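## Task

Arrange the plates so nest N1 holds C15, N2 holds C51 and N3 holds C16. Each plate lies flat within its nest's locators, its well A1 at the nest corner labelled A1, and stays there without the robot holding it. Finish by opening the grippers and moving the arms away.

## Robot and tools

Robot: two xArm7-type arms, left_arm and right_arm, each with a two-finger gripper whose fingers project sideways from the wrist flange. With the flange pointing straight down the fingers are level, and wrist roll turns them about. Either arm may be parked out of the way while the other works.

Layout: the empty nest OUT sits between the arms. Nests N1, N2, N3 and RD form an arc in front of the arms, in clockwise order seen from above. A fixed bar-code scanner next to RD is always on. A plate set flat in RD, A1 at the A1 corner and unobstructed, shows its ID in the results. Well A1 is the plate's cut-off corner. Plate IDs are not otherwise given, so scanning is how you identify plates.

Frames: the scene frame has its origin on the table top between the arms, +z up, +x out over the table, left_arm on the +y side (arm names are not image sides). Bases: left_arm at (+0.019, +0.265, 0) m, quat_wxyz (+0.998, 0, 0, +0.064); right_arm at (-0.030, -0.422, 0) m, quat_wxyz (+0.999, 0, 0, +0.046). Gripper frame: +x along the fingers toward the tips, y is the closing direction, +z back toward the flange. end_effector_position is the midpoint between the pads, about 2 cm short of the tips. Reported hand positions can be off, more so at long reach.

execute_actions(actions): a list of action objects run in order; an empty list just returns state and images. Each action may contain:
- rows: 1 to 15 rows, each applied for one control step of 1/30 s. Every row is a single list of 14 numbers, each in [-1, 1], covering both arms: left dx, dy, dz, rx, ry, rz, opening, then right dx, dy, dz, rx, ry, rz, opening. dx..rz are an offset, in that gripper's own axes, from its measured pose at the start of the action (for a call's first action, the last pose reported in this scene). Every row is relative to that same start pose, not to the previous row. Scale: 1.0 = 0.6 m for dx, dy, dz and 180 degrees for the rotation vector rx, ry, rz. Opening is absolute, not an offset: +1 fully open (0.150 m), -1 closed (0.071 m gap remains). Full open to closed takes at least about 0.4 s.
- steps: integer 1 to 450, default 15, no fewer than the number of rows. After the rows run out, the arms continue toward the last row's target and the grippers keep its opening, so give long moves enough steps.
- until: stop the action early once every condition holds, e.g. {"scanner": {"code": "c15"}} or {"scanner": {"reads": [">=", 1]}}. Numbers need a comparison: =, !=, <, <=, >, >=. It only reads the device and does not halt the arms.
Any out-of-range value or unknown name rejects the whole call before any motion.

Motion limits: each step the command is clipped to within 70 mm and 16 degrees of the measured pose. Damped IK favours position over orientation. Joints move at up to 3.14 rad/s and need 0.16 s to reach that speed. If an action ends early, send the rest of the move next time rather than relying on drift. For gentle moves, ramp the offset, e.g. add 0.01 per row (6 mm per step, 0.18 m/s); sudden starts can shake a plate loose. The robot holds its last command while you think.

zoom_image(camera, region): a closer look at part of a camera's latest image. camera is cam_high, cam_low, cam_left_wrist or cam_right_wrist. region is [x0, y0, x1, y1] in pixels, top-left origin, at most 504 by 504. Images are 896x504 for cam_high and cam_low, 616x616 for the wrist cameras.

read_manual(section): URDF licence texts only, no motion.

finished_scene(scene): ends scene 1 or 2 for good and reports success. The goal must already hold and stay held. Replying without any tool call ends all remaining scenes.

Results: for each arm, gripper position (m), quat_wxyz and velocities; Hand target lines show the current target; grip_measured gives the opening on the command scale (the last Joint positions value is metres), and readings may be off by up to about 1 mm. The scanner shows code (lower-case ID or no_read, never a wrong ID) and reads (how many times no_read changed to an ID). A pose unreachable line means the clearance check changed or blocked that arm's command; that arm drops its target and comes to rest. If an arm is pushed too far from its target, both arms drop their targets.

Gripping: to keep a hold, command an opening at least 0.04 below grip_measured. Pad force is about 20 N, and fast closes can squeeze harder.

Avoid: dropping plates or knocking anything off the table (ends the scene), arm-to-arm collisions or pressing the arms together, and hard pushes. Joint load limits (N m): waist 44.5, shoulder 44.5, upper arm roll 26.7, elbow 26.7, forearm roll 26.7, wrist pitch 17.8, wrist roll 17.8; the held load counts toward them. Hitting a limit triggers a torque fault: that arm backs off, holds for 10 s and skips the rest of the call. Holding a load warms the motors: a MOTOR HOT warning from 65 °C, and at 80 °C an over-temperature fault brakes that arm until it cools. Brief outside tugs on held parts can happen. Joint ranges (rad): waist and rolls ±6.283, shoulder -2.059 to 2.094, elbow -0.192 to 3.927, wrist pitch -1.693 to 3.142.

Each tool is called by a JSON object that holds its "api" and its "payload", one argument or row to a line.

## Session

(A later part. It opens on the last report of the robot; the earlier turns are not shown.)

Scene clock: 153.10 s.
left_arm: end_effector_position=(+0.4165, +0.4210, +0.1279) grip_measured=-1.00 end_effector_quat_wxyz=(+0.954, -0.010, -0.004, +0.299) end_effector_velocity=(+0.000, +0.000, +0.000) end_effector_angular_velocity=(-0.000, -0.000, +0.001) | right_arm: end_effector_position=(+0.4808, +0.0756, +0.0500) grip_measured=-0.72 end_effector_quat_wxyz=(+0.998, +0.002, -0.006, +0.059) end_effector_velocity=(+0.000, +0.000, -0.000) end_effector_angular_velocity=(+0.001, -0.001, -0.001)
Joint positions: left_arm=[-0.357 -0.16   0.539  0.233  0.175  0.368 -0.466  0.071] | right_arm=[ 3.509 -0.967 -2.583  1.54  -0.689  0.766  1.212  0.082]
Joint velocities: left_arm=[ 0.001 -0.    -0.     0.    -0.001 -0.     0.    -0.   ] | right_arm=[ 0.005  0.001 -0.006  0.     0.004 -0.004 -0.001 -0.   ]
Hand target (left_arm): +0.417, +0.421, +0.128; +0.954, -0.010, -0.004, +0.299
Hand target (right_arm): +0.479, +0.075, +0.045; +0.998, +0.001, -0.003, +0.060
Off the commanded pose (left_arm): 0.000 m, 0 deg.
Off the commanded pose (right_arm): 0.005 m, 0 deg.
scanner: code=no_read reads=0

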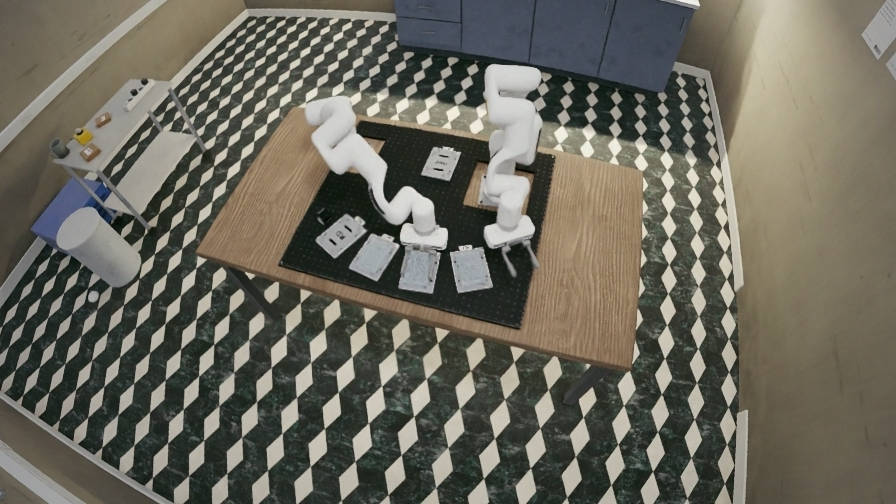

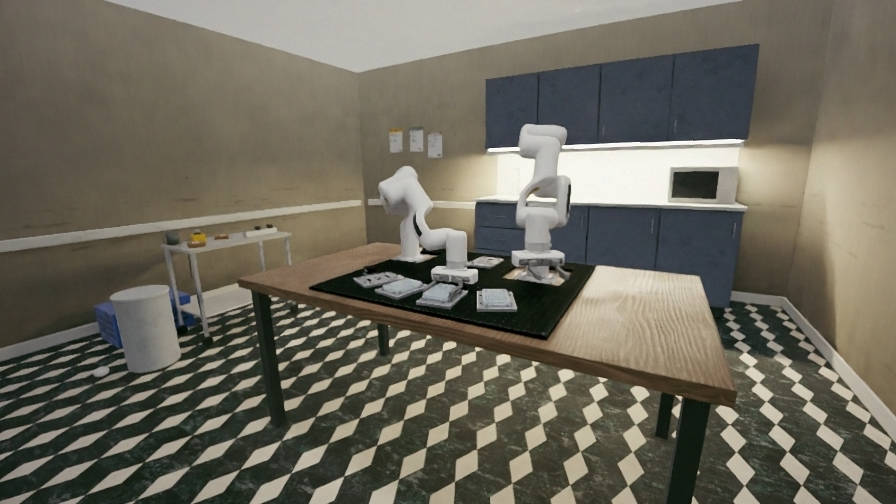

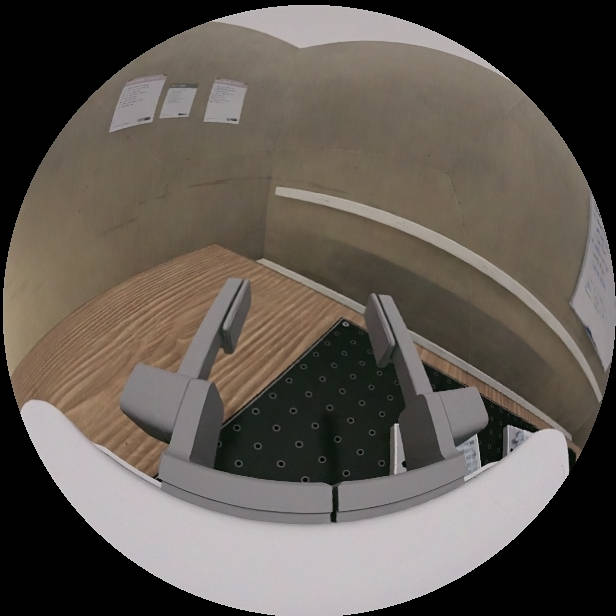

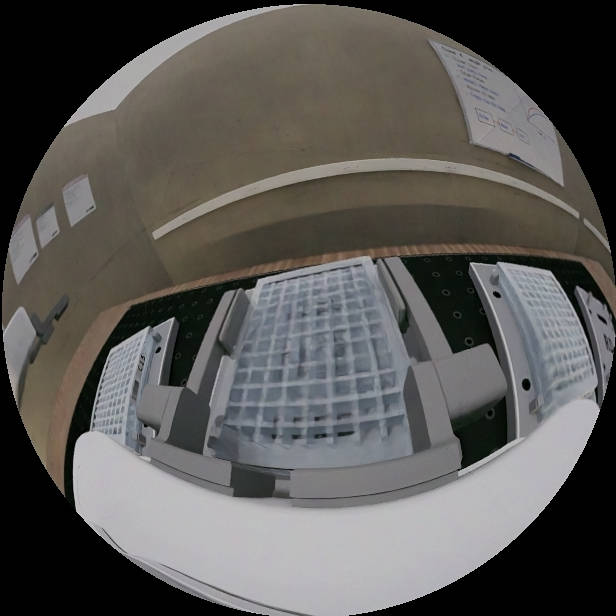

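{"api": "execute_actions", "payload": {
  "actions": [
    {"rows":[[0,0,0,0,0,0,-1,-0.001,-0.0005,-0.002,0,0,0,-0.85],[0,0,0,0,0,0,-1,-0.002,-0.001,-0.003,0,0,0,-0.85],[0,0,0,0,0,0,-1,-0.003,-0.0015,-0.004,0,0,0,-0.85],[0,0,0,0,0,0,-1,-0.004,-0.002,-0.005,0,0,0,-0.85],[0,0,0,0,0,0,-1,-0.005,-0.0025,-0.005,0,0,0,-0.85],[0,0,0,0,0,0,-1,-0.006,-0.003,-0.005,0,0,0,-0.85],[0,0,0,0,0,0,-1,-0.007,-0.003,-0.005,0,0,0,-0.85],[0,0,0,0,0,0,-1,-0.008,-0.003,-0.005,0,0,0,-0.85]],"steps":25}
  ]
}}

Scene clock: 154.50 s.
left_arm: end_effector_position=(+0.4165, +0.4210, +0.1279) grip_measured=-1.00 end_effector_quat_wxyz=(+0.954, -0.010, -0.004, +0.299) end_effector_velocity=(-0.000, -0.000, -0.000) end_effector_angular_velocity=(-0.000, +0.001, -0.000) | right_arm: end_effector_position=(+0.4784, +0.0739, +0.0506) grip_measured=-0.73 end_effector_quat_wxyz=(+0.998, +0.004, -0.009, +0.058) end_effector_velocity=(-0.000, -0.000, -0.000) end_effector_angular_velocity=(-0.000, +0.002, -0.004)
Joint positions: left_arm=[-0.357 -0.16   0.539  0.233  0.175  0.368 -0.466  0.071] | right_arm=[ 3.512 -0.957 -2.591  1.522 -0.69   0.749  1.22   0.082]
Joint velocities: left_arm=[-0.     0.001 -0.    -0.001 -0.    -0.    -0.     0.   ] | right_arm=[ 0.003  0.001 -0.003  0.001  0.006  0.     0.001 -0.   ]
Hand target (left_arm): +0.417, +0.421, +0.128; +0.954, -0.010, -0.004, +0.299
Hand target (right_arm): +0.476, +0.073, +0.047; +0.998, +0.002, -0.006, +0.059
Off the commanded pose (left_arm): 0.000 m, 0 deg.
Off the commanded pose (right_arm): 0.004 m, 0 deg.
scanner: code=no_read reads=0

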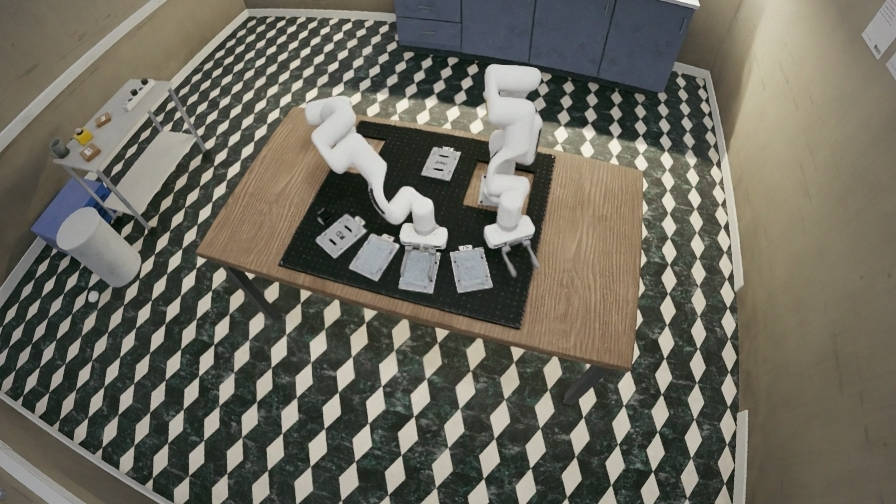

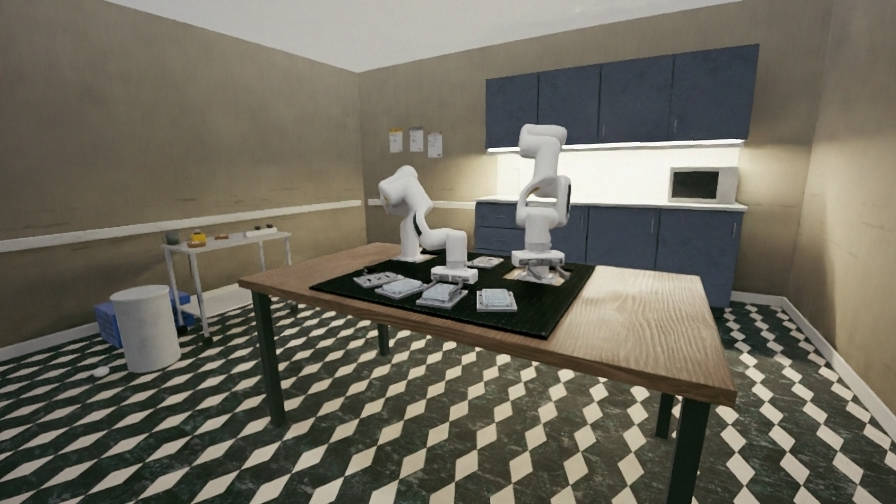

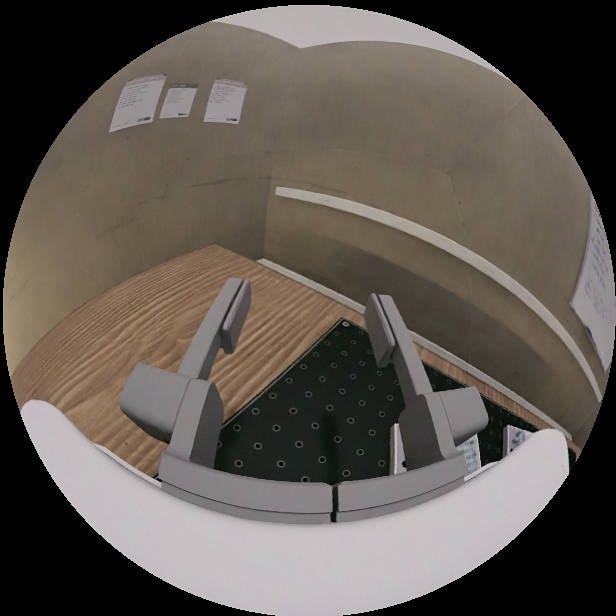

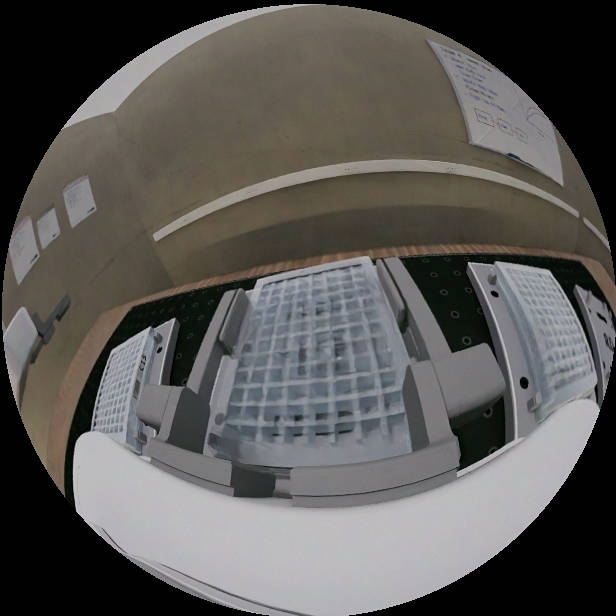

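{"api": "execute_actions", "payload": {
  "actions": [
    {"rows":[[0,0,0,0,0,0,-1,0.001,0,0.0005,0,0,0,-0.85]],"steps":15},
    {"rows":[[0,0,0,0,0,0,-1,0,0,0,0,0,0,-0.78],[0,0,0,0,0,0,-1,0,0,0,0,0,0,-0.74],[0,0,0,0,0,0,-1,0,0,0,0,0,0,-0.71],[0,0,0,0,0,0,-1,0,0,0,0,0,0,-0.69],[0,0,0,0,0,0,-1,0,0,0,0,0,0,-0.67],[0,0,0,0,0,0,-1,0,0,0,0,0,0,-0.65],[0,0,0,0,0,0,-1,0,0,0,0,0,0,-0.62],[0,0,0,0,0,0,-1,0,0,0,0,0,0,-0.6]],"steps":20}
  ]
}}

Scene clock: 155.83 s.
left_arm: end_effector_position=(+0.4165, +0.4210, +0.1279) grip_measured=-1.00 end_effector_quat_wxyz=(+0.954, -0.010, -0.004, +0.299) end_effector_velocity=(+0.000, -0.000, -0.000) end_effector_angular_velocity=(+0.000, +0.000, -0.000) | right_arm: end_effector_position=(+0.4779, +0.0736, +0.0491) grip_measured=-0.60 end_effector_quat_wxyz=(+0.998, +0.003, -0.007, +0.059) end_effector_velocity=(+0.007, +0.004, +0.014) end_effector_angular_velocity=(+0.018, -0.020, -0.002)
Joint positions: left_arm=[-0.357 -0.16   0.539  0.233  0.175  0.368 -0.466  0.071] | right_arm=[ 3.513 -0.958 -2.592  1.522 -0.687  0.751  1.219  0.087]
Joint velocities: left_arm=[-0.     0.001 -0.     0.001 -0.001 -0.001  0.     0.   ] | right_arm=[-0.001  0.011  0.001  0.013 -0.002 -0.005 -0.002 -0.   ]
Hand target (left_arm): +0.417, +0.421, +0.128; +0.954, -0.010, -0.004, +0.299
Hand target (right_arm): +0.479, +0.074, +0.051; +0.998, +0.004, -0.009, +0.058
Off the commanded pose (left_arm): 0.000 m, 0 deg.
Off the commanded pose (right_arm): 0.002 m, 0 deg.
scanner: code=no_read reads=0

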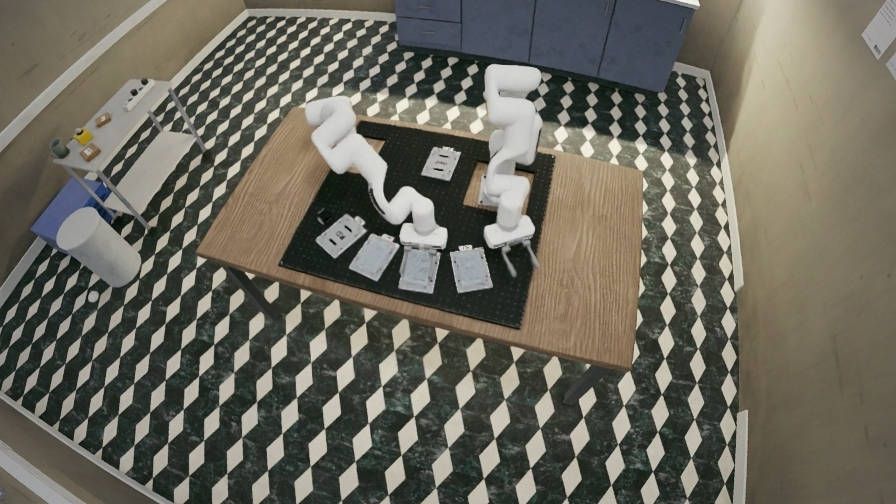

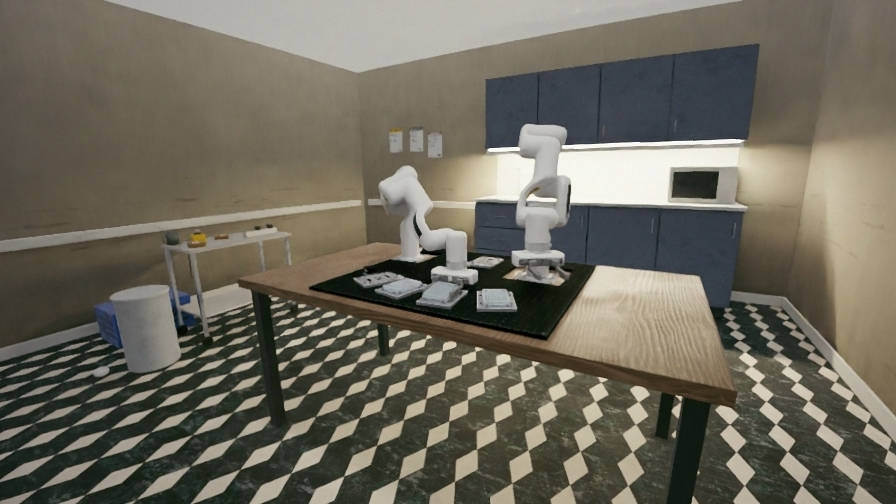

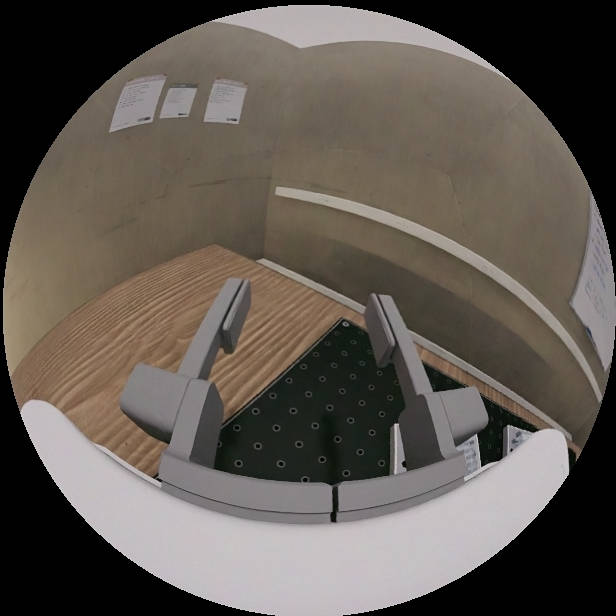

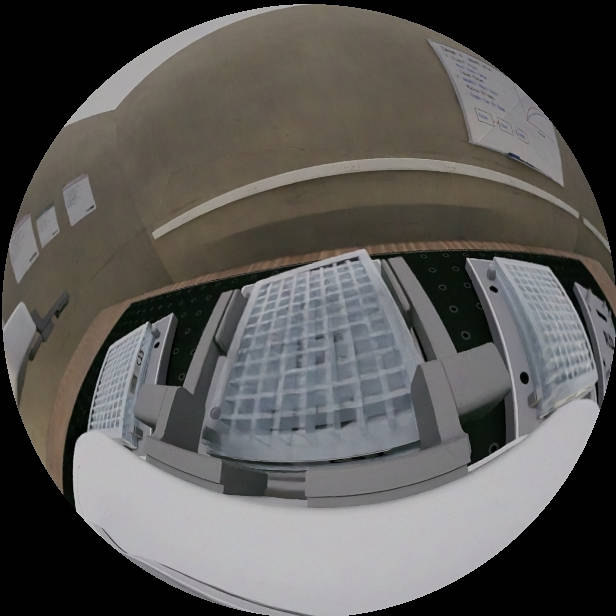

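{"api": "execute_actions", "payload": {
  "actions": [
    {"rows":[[0,0,0,0,0,0,-1,0,0,0.005,0,0,0,-0.5],[0,0,0,0,0,0,-1,0,0,0.012,0,0,0,-0.5],[0,0,0,0,0,0,-1,0,0,0.02,0,0,0,-0.5],[0,0,0,0,0,0,-1,0,0,0.03,0,0,0,-0.5],[0,0,0,0,0,0,-1,0,0,0.04,0,0,0,-0.5],[0,0,0,0,0,0,-1,0,0,0.05,0,0,0,-0.5]],"steps":18},
    {"rows":[[0,0,0,0,0,0,-1,-0.02,0,0,0,0,0,0],[0,0,0,0,0,0,-1,-0.04,0,0,0,0,0,0.4],[0,0,0,0,0,0,-1,-0.06,0,0,0,0,0,0.8],[0,0,0,0,0,0,-1,-0.08,0,0,0,0,0,1],[0,0,0,0,0,0,-1,-0.1,0,0,0,0,0,1],[0,0,0,0,0,0,-1,-0.12,0,0,0,0,0,1],[0,0,0,0,0,0,-1,-0.14,0,0,0,0,0,1],[0,0,0,0,0,0,-1,-0.16,0,0,0,0,0,1],[0,0,0,0,0,0,-1,-0.18,0,-0.01,0,0,0,1],[0,0,0,0,0,0,-1,-0.2,0,-0.02,0,0,0,1],[0,0,0,0,0,0,-1,-0.2,0,-0.03,0,0,0,1]],"steps":28}
  ]
}}

{"api": "zoom_image", "payload": {
  "camera": "cam_right_wrist",
  "region": [180, 200, 460, 390]
}}

{"api": "zoom_image", "payload": {
  "camera": "cam_low",
  "region": [370, 260, 530, 320]
}}

{"api": "zoom_image", "payload": {
  "camera": "cam_high",
  "region": [340, 215, 510, 305]
}}

Scene clock: 157.70 s.
left_arm: end_effector_position=(+0.4165, +0.4210, +0.1279) grip_measured=-1.00 end_effector_quat_wxyz=(+0.954, -0.010, -0.004, +0.299) end_effector_velocity=(-0.000, +0.001, -0.000) end_effector_angular_velocity=(+0.001, +0.000, +0.002) | right_arm: end_effector_position=(+0.3584, +0.0595, +0.0587) grip_measured=+0.99 end_effector_quat_wxyz=(+0.998, +0.002, -0.007, +0.059) end_effector_velocity=(-0.001, -0.001, -0.002) end_effector_angular_velocity=(-0.003, +0.002, +0.000)
Joint positions: left_arm=[-0.357 -0.16   0.539  0.233  0.175  0.368 -0.466  0.071] | right_arm=[ 3.56  -0.768 -2.556  1.17  -0.743  0.616  1.477  0.15 ]
Joint velocities: left_arm=[ 0.002  0.001 -0.    -0.     0.    -0.001  0.     0.   ] | right_arm=[ 0.001 -0.002 -0.001 -0.002 -0.    -0.     0.001  0.   ]
Hand target (left_arm): +0.417, +0.421, +0.128; +0.954, -0.010, -0.004, +0.299
Hand target (right_arm): +0.358, +0.060, +0.059; +0.998, +0.002, -0.006, +0.059
Off the commanded pose (left_arm): 0.000 m, 0 deg.
Off the commanded pose (right_arm): 0.000 m, 0 deg.
scanner: code=no_read reads=0

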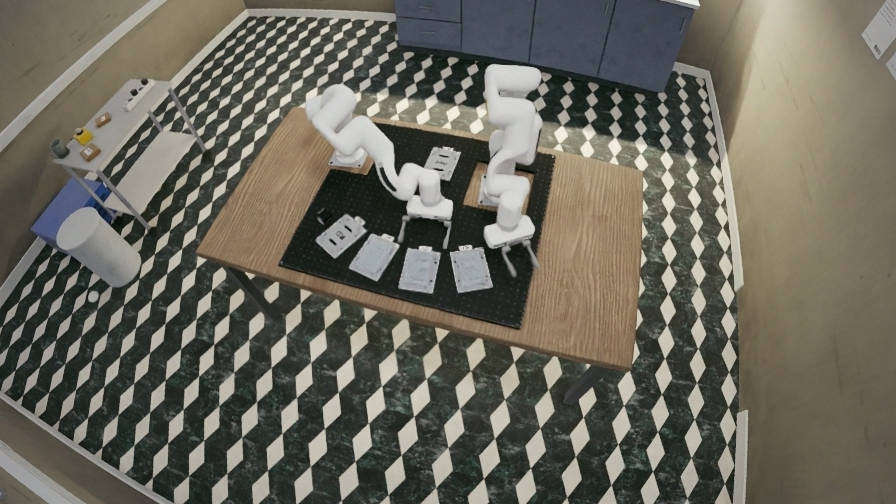

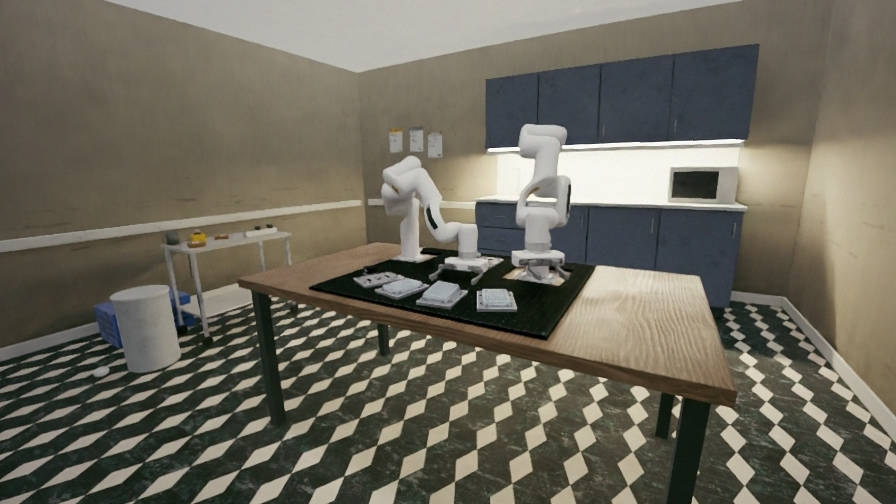

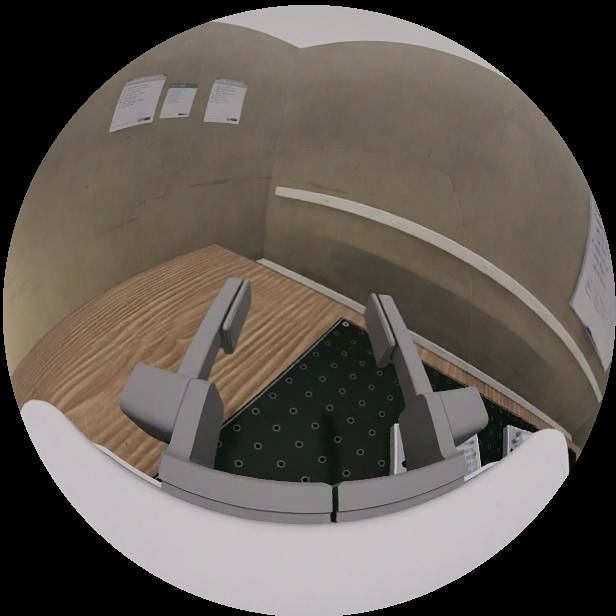

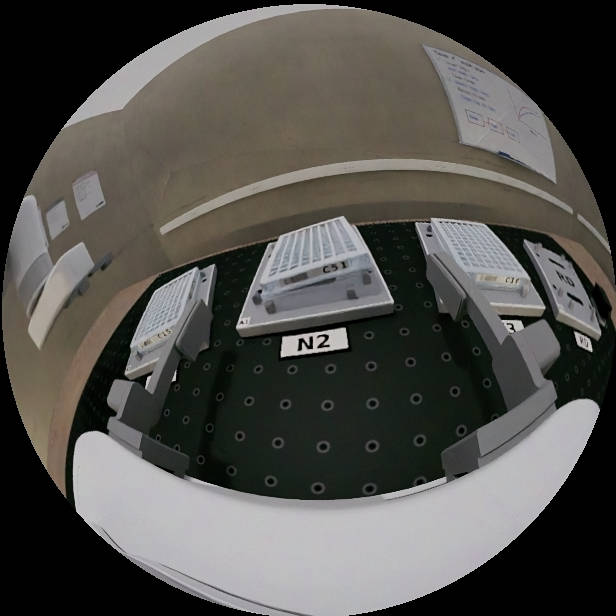

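Region (180, 200, 460, 390) of cam_right_wrist's 616x616 image, scaled by 1.800, with more detail than that image has; it fills the top 342 rows of this view, and the rest is white.

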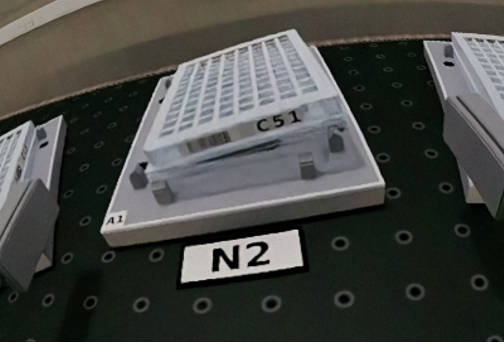

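Region (370, 260, 530, 320) of cam_low's 896x504 image, scaled by 3.150, with more detail than that image has; it fills the top 189 rows of this view, and the rest is white.

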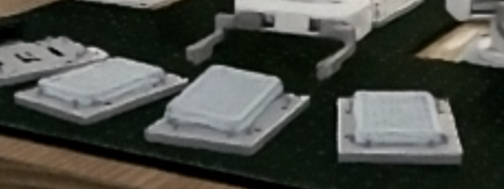

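Region (340, 215, 510, 305) of cam_high's 896x504 image, scaled by 2.965, with more detail than that image has; it fills the top 267 rows of this view, and the rest is white.

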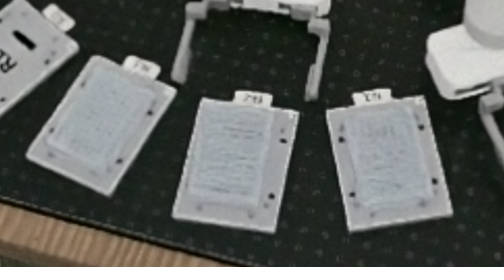

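{"api": "execute_actions", "payload": {
  "actions": [
    {"rows":[[0,0,0,0,0,0,-1,0,0,0.01,0,0,0,0.6],[0,0,0,0,0,0,-1,0.01,0,0.02,0,0,0,0.3],[0,0,0,0,0,0,-1,0.03,0,0.03,0,0,0,0],[0,0,0,0,0,0,-1,0.05,0,0.035,0,0,0,0],[0,0,0,0,0,0,-1,0.07,0,0.035,0,0,0,0],[0,0,0,0,0,0,-1,0.09,0,0.035,0,0,0,0],[0,0,0,0,0,0,-1,0.11,0,0.035,0,0,0,0],[0,0,0,0,0,0,-1,0.13,0,0.035,0,0,0,0],[0,0,0,0,0,0,-1,0.15,0,0.035,0,0,0,0],[0,0,0,0,0,0,-1,0.17,0,0.035,0,0,0,0],[0,0,0,0,0,0,-1,0.19,0,0.035,0,0,0,0],[0,0,0,0,0,0,-1,0.2,0,0.035,0,0,0,0]],"steps":28},
    {"rows":[[0,0,0,0,0,0,-1,0,0,-0.008,0,0,0,0],[0,0,0,0,0,0,-1,0,0,-0.016,0,0,0,0],[0,0,0,0,0,0,-1,0,0,-0.024,0,0,0,0],[0,0,0,0,0,0,-1,0,0,-0.032,0,0,0,0],[0,0,0,0,0,0,-1,0,0,-0.04,0,0,0,0],[0,0,0,0,0,0,-1,0,0,-0.046,0,0,0,0]],"steps":22}
  ]
}}

Scene clock: 160.07 s.
left_arm: end_effector_position=(+0.4165, +0.4210, +0.1279) grip_measured=-1.00 end_effector_quat_wxyz=(+0.954, -0.010, -0.004, +0.299) end_effector_velocity=(-0.000, -0.000, -0.000) end_effector_angular_velocity=(+0.001, +0.001, -0.001) | right_arm: end_effector_position=(+0.4780, +0.0729, +0.0539) grip_measured=+0.00 end_effector_quat_wxyz=(+0.998, +0.002, -0.007, +0.058) end_effector_velocity=(-0.001, +0.001, -0.000) end_effector_angular_velocity=(+0.000, +0.001, +0.002)
Joint positions: left_arm=[-0.357 -0.16   0.539  0.233  0.175  0.368 -0.466  0.071] | right_arm=[ 3.508 -0.947 -2.586  1.517 -0.682  0.758  1.216  0.111]
Joint velocities: left_arm=[-0.001  0.001 -0.    -0.     0.    -0.     0.     0.   ] | right_arm=[ 0.002 -0.001  0.     0.     0.001 -0.    -0.001  0.   ]
Hand target (left_arm): +0.417, +0.421, +0.128; +0.954, -0.010, -0.004, +0.299
Hand target (right_arm): +0.478, +0.073, +0.054; +0.998, +0.002, -0.007, +0.058
Off the commanded pose (left_arm): 0.000 m, 0 deg.
Off the commanded pose (right_arm): 0.000 m, 0 deg.
scanner: code=no_read reads=0

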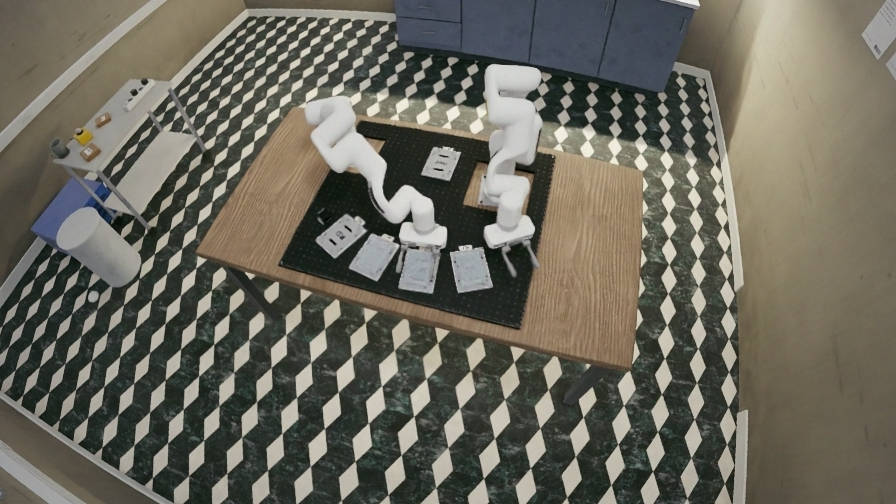

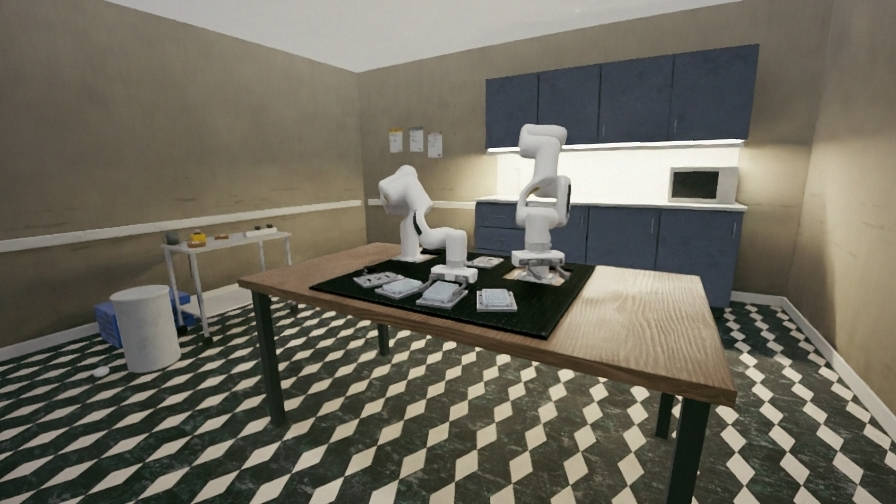

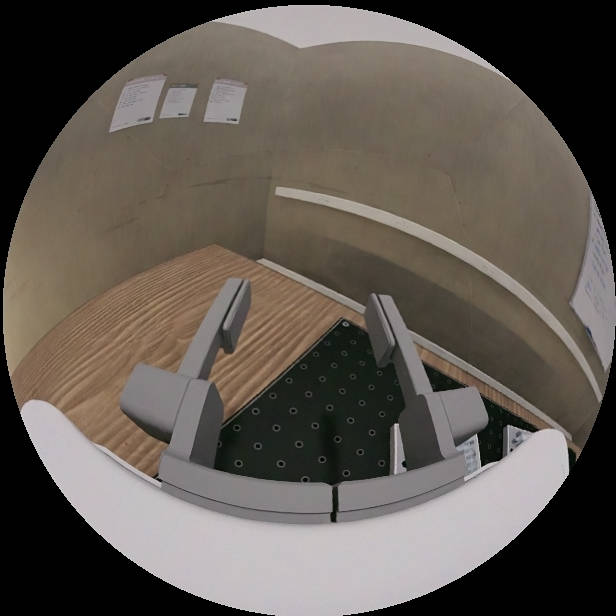

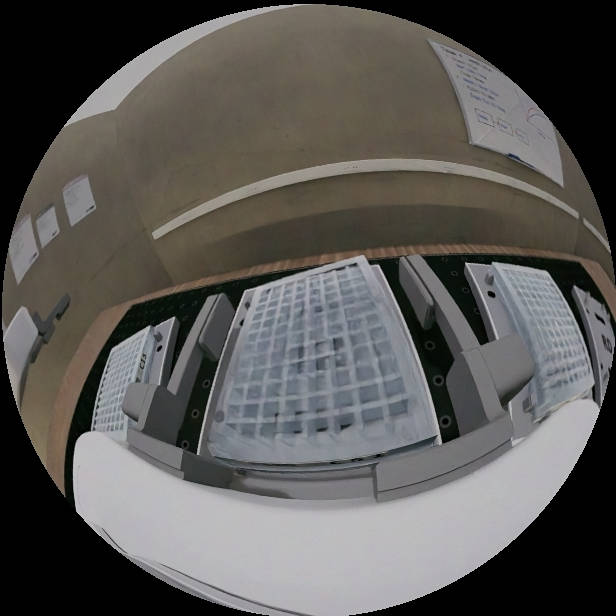

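{"api": "execute_actions", "payload": {
  "actions": [
    {"rows":[[0,0,0,0,0,0,-1,0,0,-0.002,0,0,0,-0.1],[0,0,0,0,0,0,-1,0,0,-0.003,0,0,0,-0.2],[0,0,0,0,0,0,-1,0,0,-0.003,0,0,0,-0.3],[0,0,0,0,0,0,-1,0,0,-0.003,0,0,0,-0.4]],"steps":15},
    {"rows":[[0,0,0,0,0,0,-1,0,0.0015,0,0,0,0,-0.4],[0,0,0,0,0,0,-1,0,0.003,0,0,0,0,-0.4],[0,0,0,0,0,0,-1,0,0.0045,0,0,0,0,-0.4],[0,0,0,0,0,0,-1,0,0.006,0,0,0,0,-0.4],[0,0,0,0,0,0,-1,0,0.0075,0,0,0,0,-0.4],[0,0,0,0,0,0,-1,0,0.009,0,0,0,0,-0.4],[0,0,0,0,0,0,-1,0,0.0105,0,0,0,0,-0.4],[0,0,0,0,0,0,-1,0,0.012,0,0,0,0,-0.4],[0,0,0,0,0,0,-1,0,0.0135,0,0,0,0,-0.4],[0,0,0,0,0,0,-1,0,0.015,0,0,0,0,-0.4]],"steps":28}
  ]
}}

Scene clock: 161.77 s.
left_arm: end_effector_position=(+0.4165, +0.4210, +0.1279) grip_measured=-1.00 end_effector_quat_wxyz=(+0.954, -0.010, -0.004, +0.299) end_effector_velocity=(-0.000, +0.000, -0.000) end_effector_angular_velocity=(+0.000, +0.001, -0.000) | right_arm: end_effector_position=(+0.4770, +0.0819, +0.0521) grip_measured=-0.40 end_effector_quat_wxyz=(+0.998, +0.002, -0.007, +0.058) end_effector_velocity=(-0.000, +0.000, +0.001) end_effector_angular_velocity=(+0.000, -0.002, +0.001)
Joint positions: left_arm=[-0.357 -0.16   0.539  0.233  0.175  0.368 -0.466  0.071] | right_arm=[ 3.529 -0.968 -2.588  1.552 -0.68   0.771  1.219  0.095]
Joint velocities: left_arm=[ 0.     0.001  0.    -0.     0.    -0.     0.     0.   ] | right_arm=[ 0.001  0.001 -0.     0.    -0.001  0.     0.001  0.   ]
Hand target (left_arm): +0.417, +0.421, +0.128; +0.954, -0.010, -0.004, +0.299
Hand target (right_arm): +0.477, +0.082, +0.052; +0.998, +0.002, -0.007, +0.058
Off the commanded pose (left_arm): 0.000 m, 0 deg.
Off the commanded pose (right_arm): 0.000 m, 0 deg.
scanner: code=no_read reads=0

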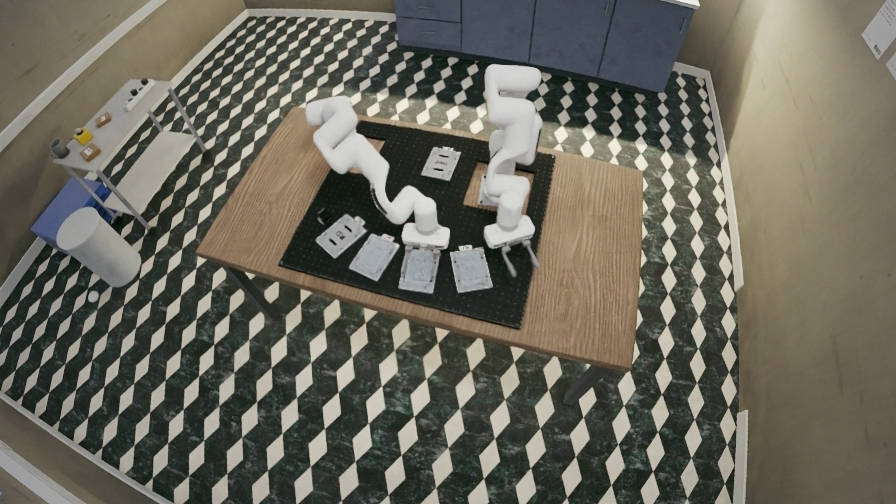

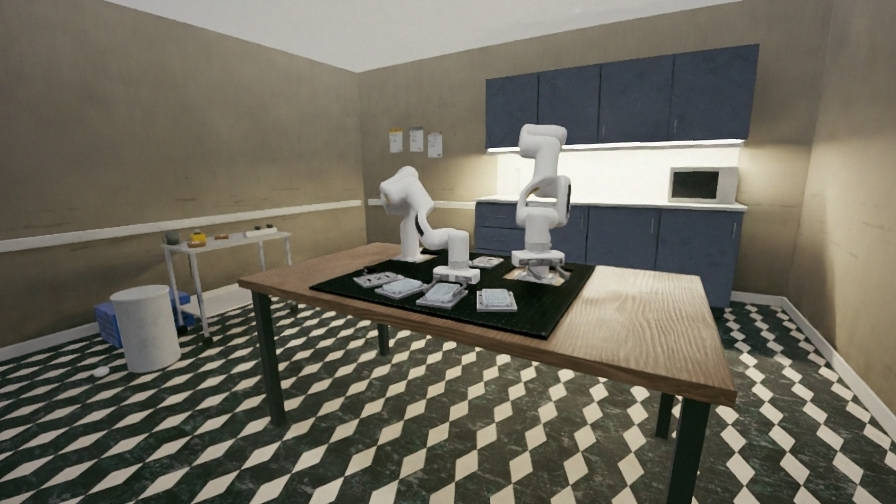

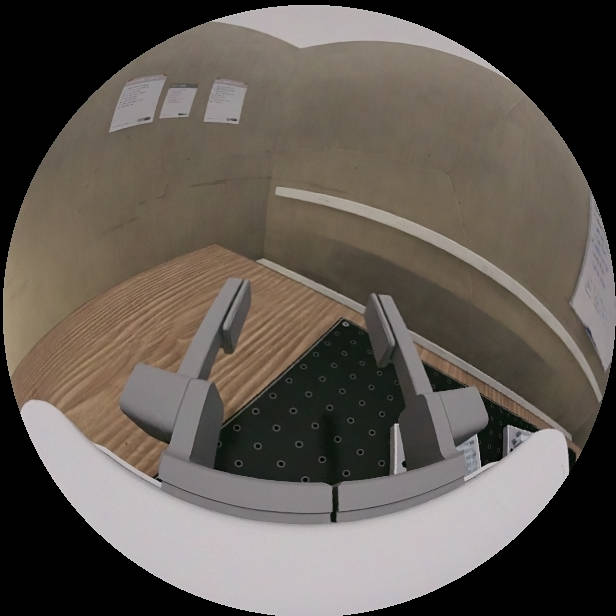

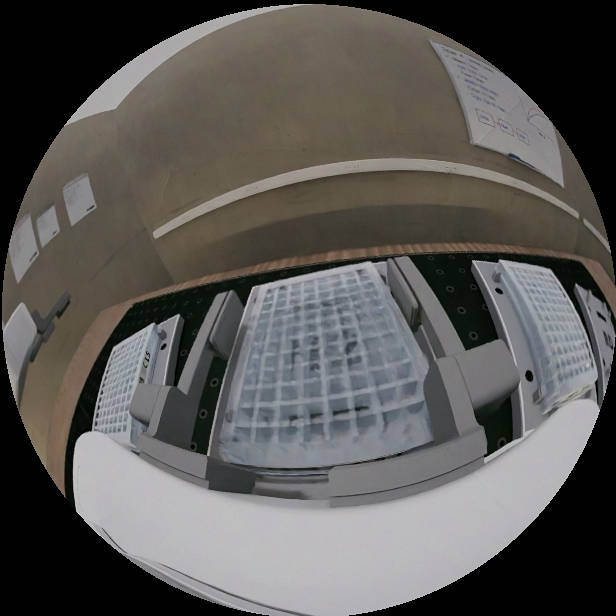

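{"api": "execute_actions", "payload": {
  "actions": [
    {"rows":[[0,0,0,0,0,0,-1,0,-0.003,0.005,0,0,0,-0.4],[0,0,0,0,0,0,-1,0,-0.005,0.012,0,0,0,-0.4],[0,0,0,0,0,0,-1,0,-0.008,0.02,0,0,0,-0.4],[0,0,0,0,0,0,-1,0,-0.01,0.03,0,0,0,-0.4],[0,0,0,0,0,0,-1,0,-0.01,0.04,0,0,0,-0.4],[0,0,0,0,0,0,-1,0,-0.01,0.045,0,0,0,-0.4]],"steps":18},
    {"rows":[[0,0,0,0,0,0,-1,-0.02,0,0,0,0,0,0],[0,0,0,0,0,0,-1,-0.04,0,0,0,0,0,0.4],[0,0,0,0,0,0,-1,-0.06,0,0,0,0,0,0.8],[0,0,0,0,0,0,-1,-0.08,0,0,0,0,0,1],[0,0,0,0,0,0,-1,-0.1,0,0,0,0,0,1],[0,0,0,0,0,0,-1,-0.12,0,0,0,0,0,1],[0,0,0,0,0,0,-1,-0.14,0,0,0,0,0,1],[0,0,0,0,0,0,-1,-0.16,0,0,0,0,0,1],[0,0,0,0,0,0,-1,-0.18,0,-0.01,0,0,0,1],[0,0,0,0,0,0,-1,-0.2,0,-0.02,0,0,0,1],[0,0,0,0,0,0,-1,-0.2,0,-0.03,0,0,0,1]],"steps":28}
  ]
}}

{"api": "zoom_image", "payload": {
  "camera": "cam_right_wrist",
  "region": [180, 200, 460, 390]
}}

{"api": "zoom_image", "payload": {
  "camera": "cam_low",
  "region": [370, 260, 530, 320]
}}

{"api": "zoom_image", "payload": {
  "camera": "cam_high",
  "region": [340, 215, 510, 305]
}}

Scene clock: 163.67 s.
left_arm: end_effector_position=(+0.4165, +0.4210, +0.1279) grip_measured=-1.00 end_effector_quat_wxyz=(+0.954, -0.010, -0.004, +0.299) end_effector_velocity=(+0.000, +0.000, +0.000) end_effector_angular_velocity=(+0.000, -0.000, -0.000) | right_arm: end_effector_position=(+0.3582, +0.0621, +0.0589) grip_measured=+0.99 end_effector_quat_wxyz=(+0.998, +0.002, -0.006, +0.058) end_effector_velocity=(-0.001, -0.001, -0.002) end_effector_angular_velocity=(-0.004, +0.001, -0.000)
Joint positions: left_arm=[-0.357 -0.16   0.539  0.233  0.175  0.368 -0.466  0.071] | right_arm=[ 3.565 -0.772 -2.555  1.18  -0.74   0.622  1.477  0.15 ]
Joint velocities: left_arm=[ 0.     0.001 -0.     0.    -0.    -0.001  0.     0.   ] | right_arm=[ 0.001 -0.001 -0.001 -0.003 -0.001  0.001  0.002 -0.   ]
Hand target (left_arm): +0.417, +0.421, +0.128; +0.954, -0.010, -0.004, +0.299
Hand target (right_arm): +0.358, +0.062, +0.059; +0.998, +0.002, -0.006, +0.059
Off the commanded pose (left_arm): 0.000 m, 0 deg.
Off the commanded pose (right_arm): 0.000 m, 0 deg.
scanner: code=no_read reads=0

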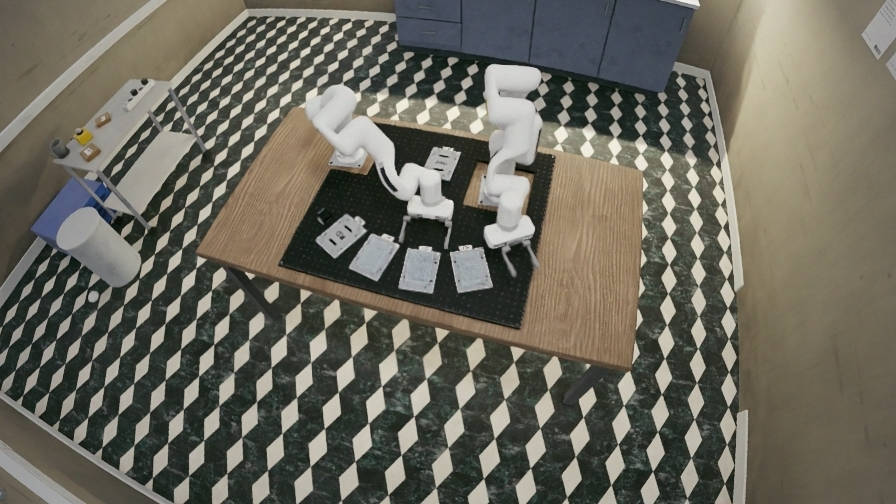

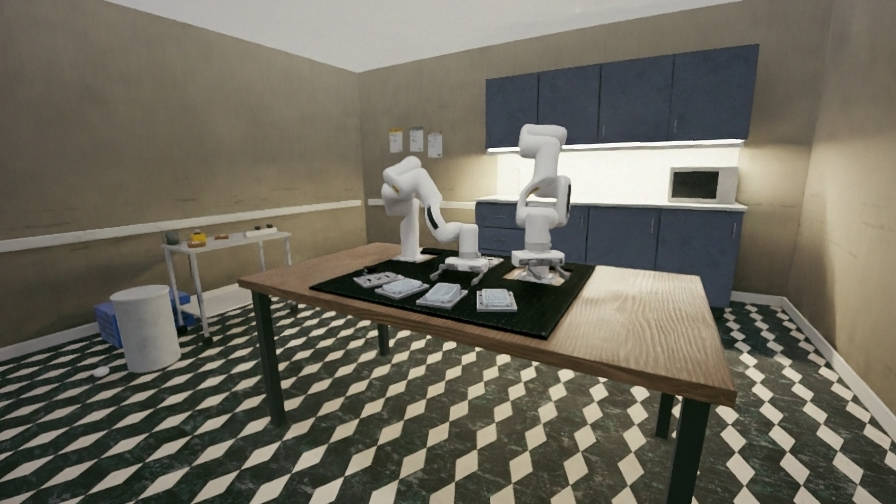

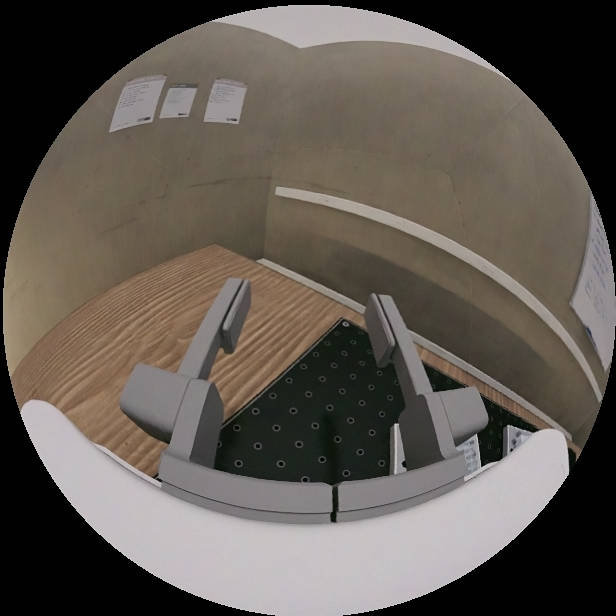

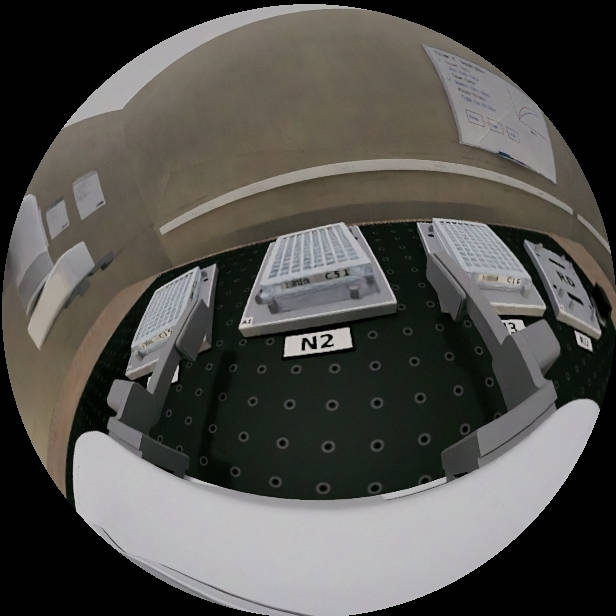

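Region (180, 200, 460, 390) of cam_right_wrist's 616x616 image, scaled by 1.800, with more detail than that image has; it fills the top 342 rows of this view, and the rest is white.

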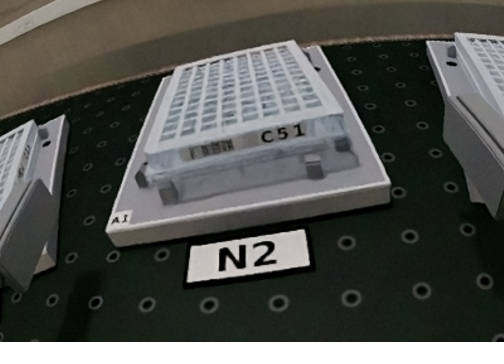

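Region (370, 260, 530, 320) of cam_low's 896x504 image, scaled by 3.150, with more detail than that image has; it fills the top 189 rows of this view, and the rest is white.

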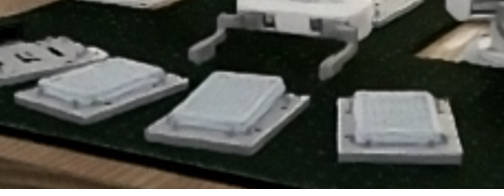

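Region (340, 215, 510, 305) of cam_high's 896x504 image, scaled by 2.965, with more detail than that image has; it fills the top 267 rows of this view, and the rest is white.

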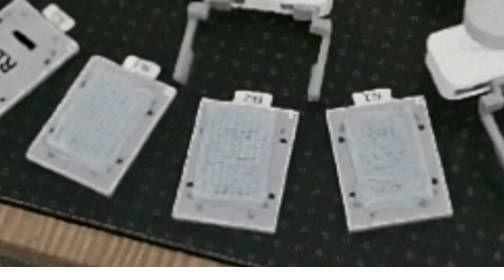

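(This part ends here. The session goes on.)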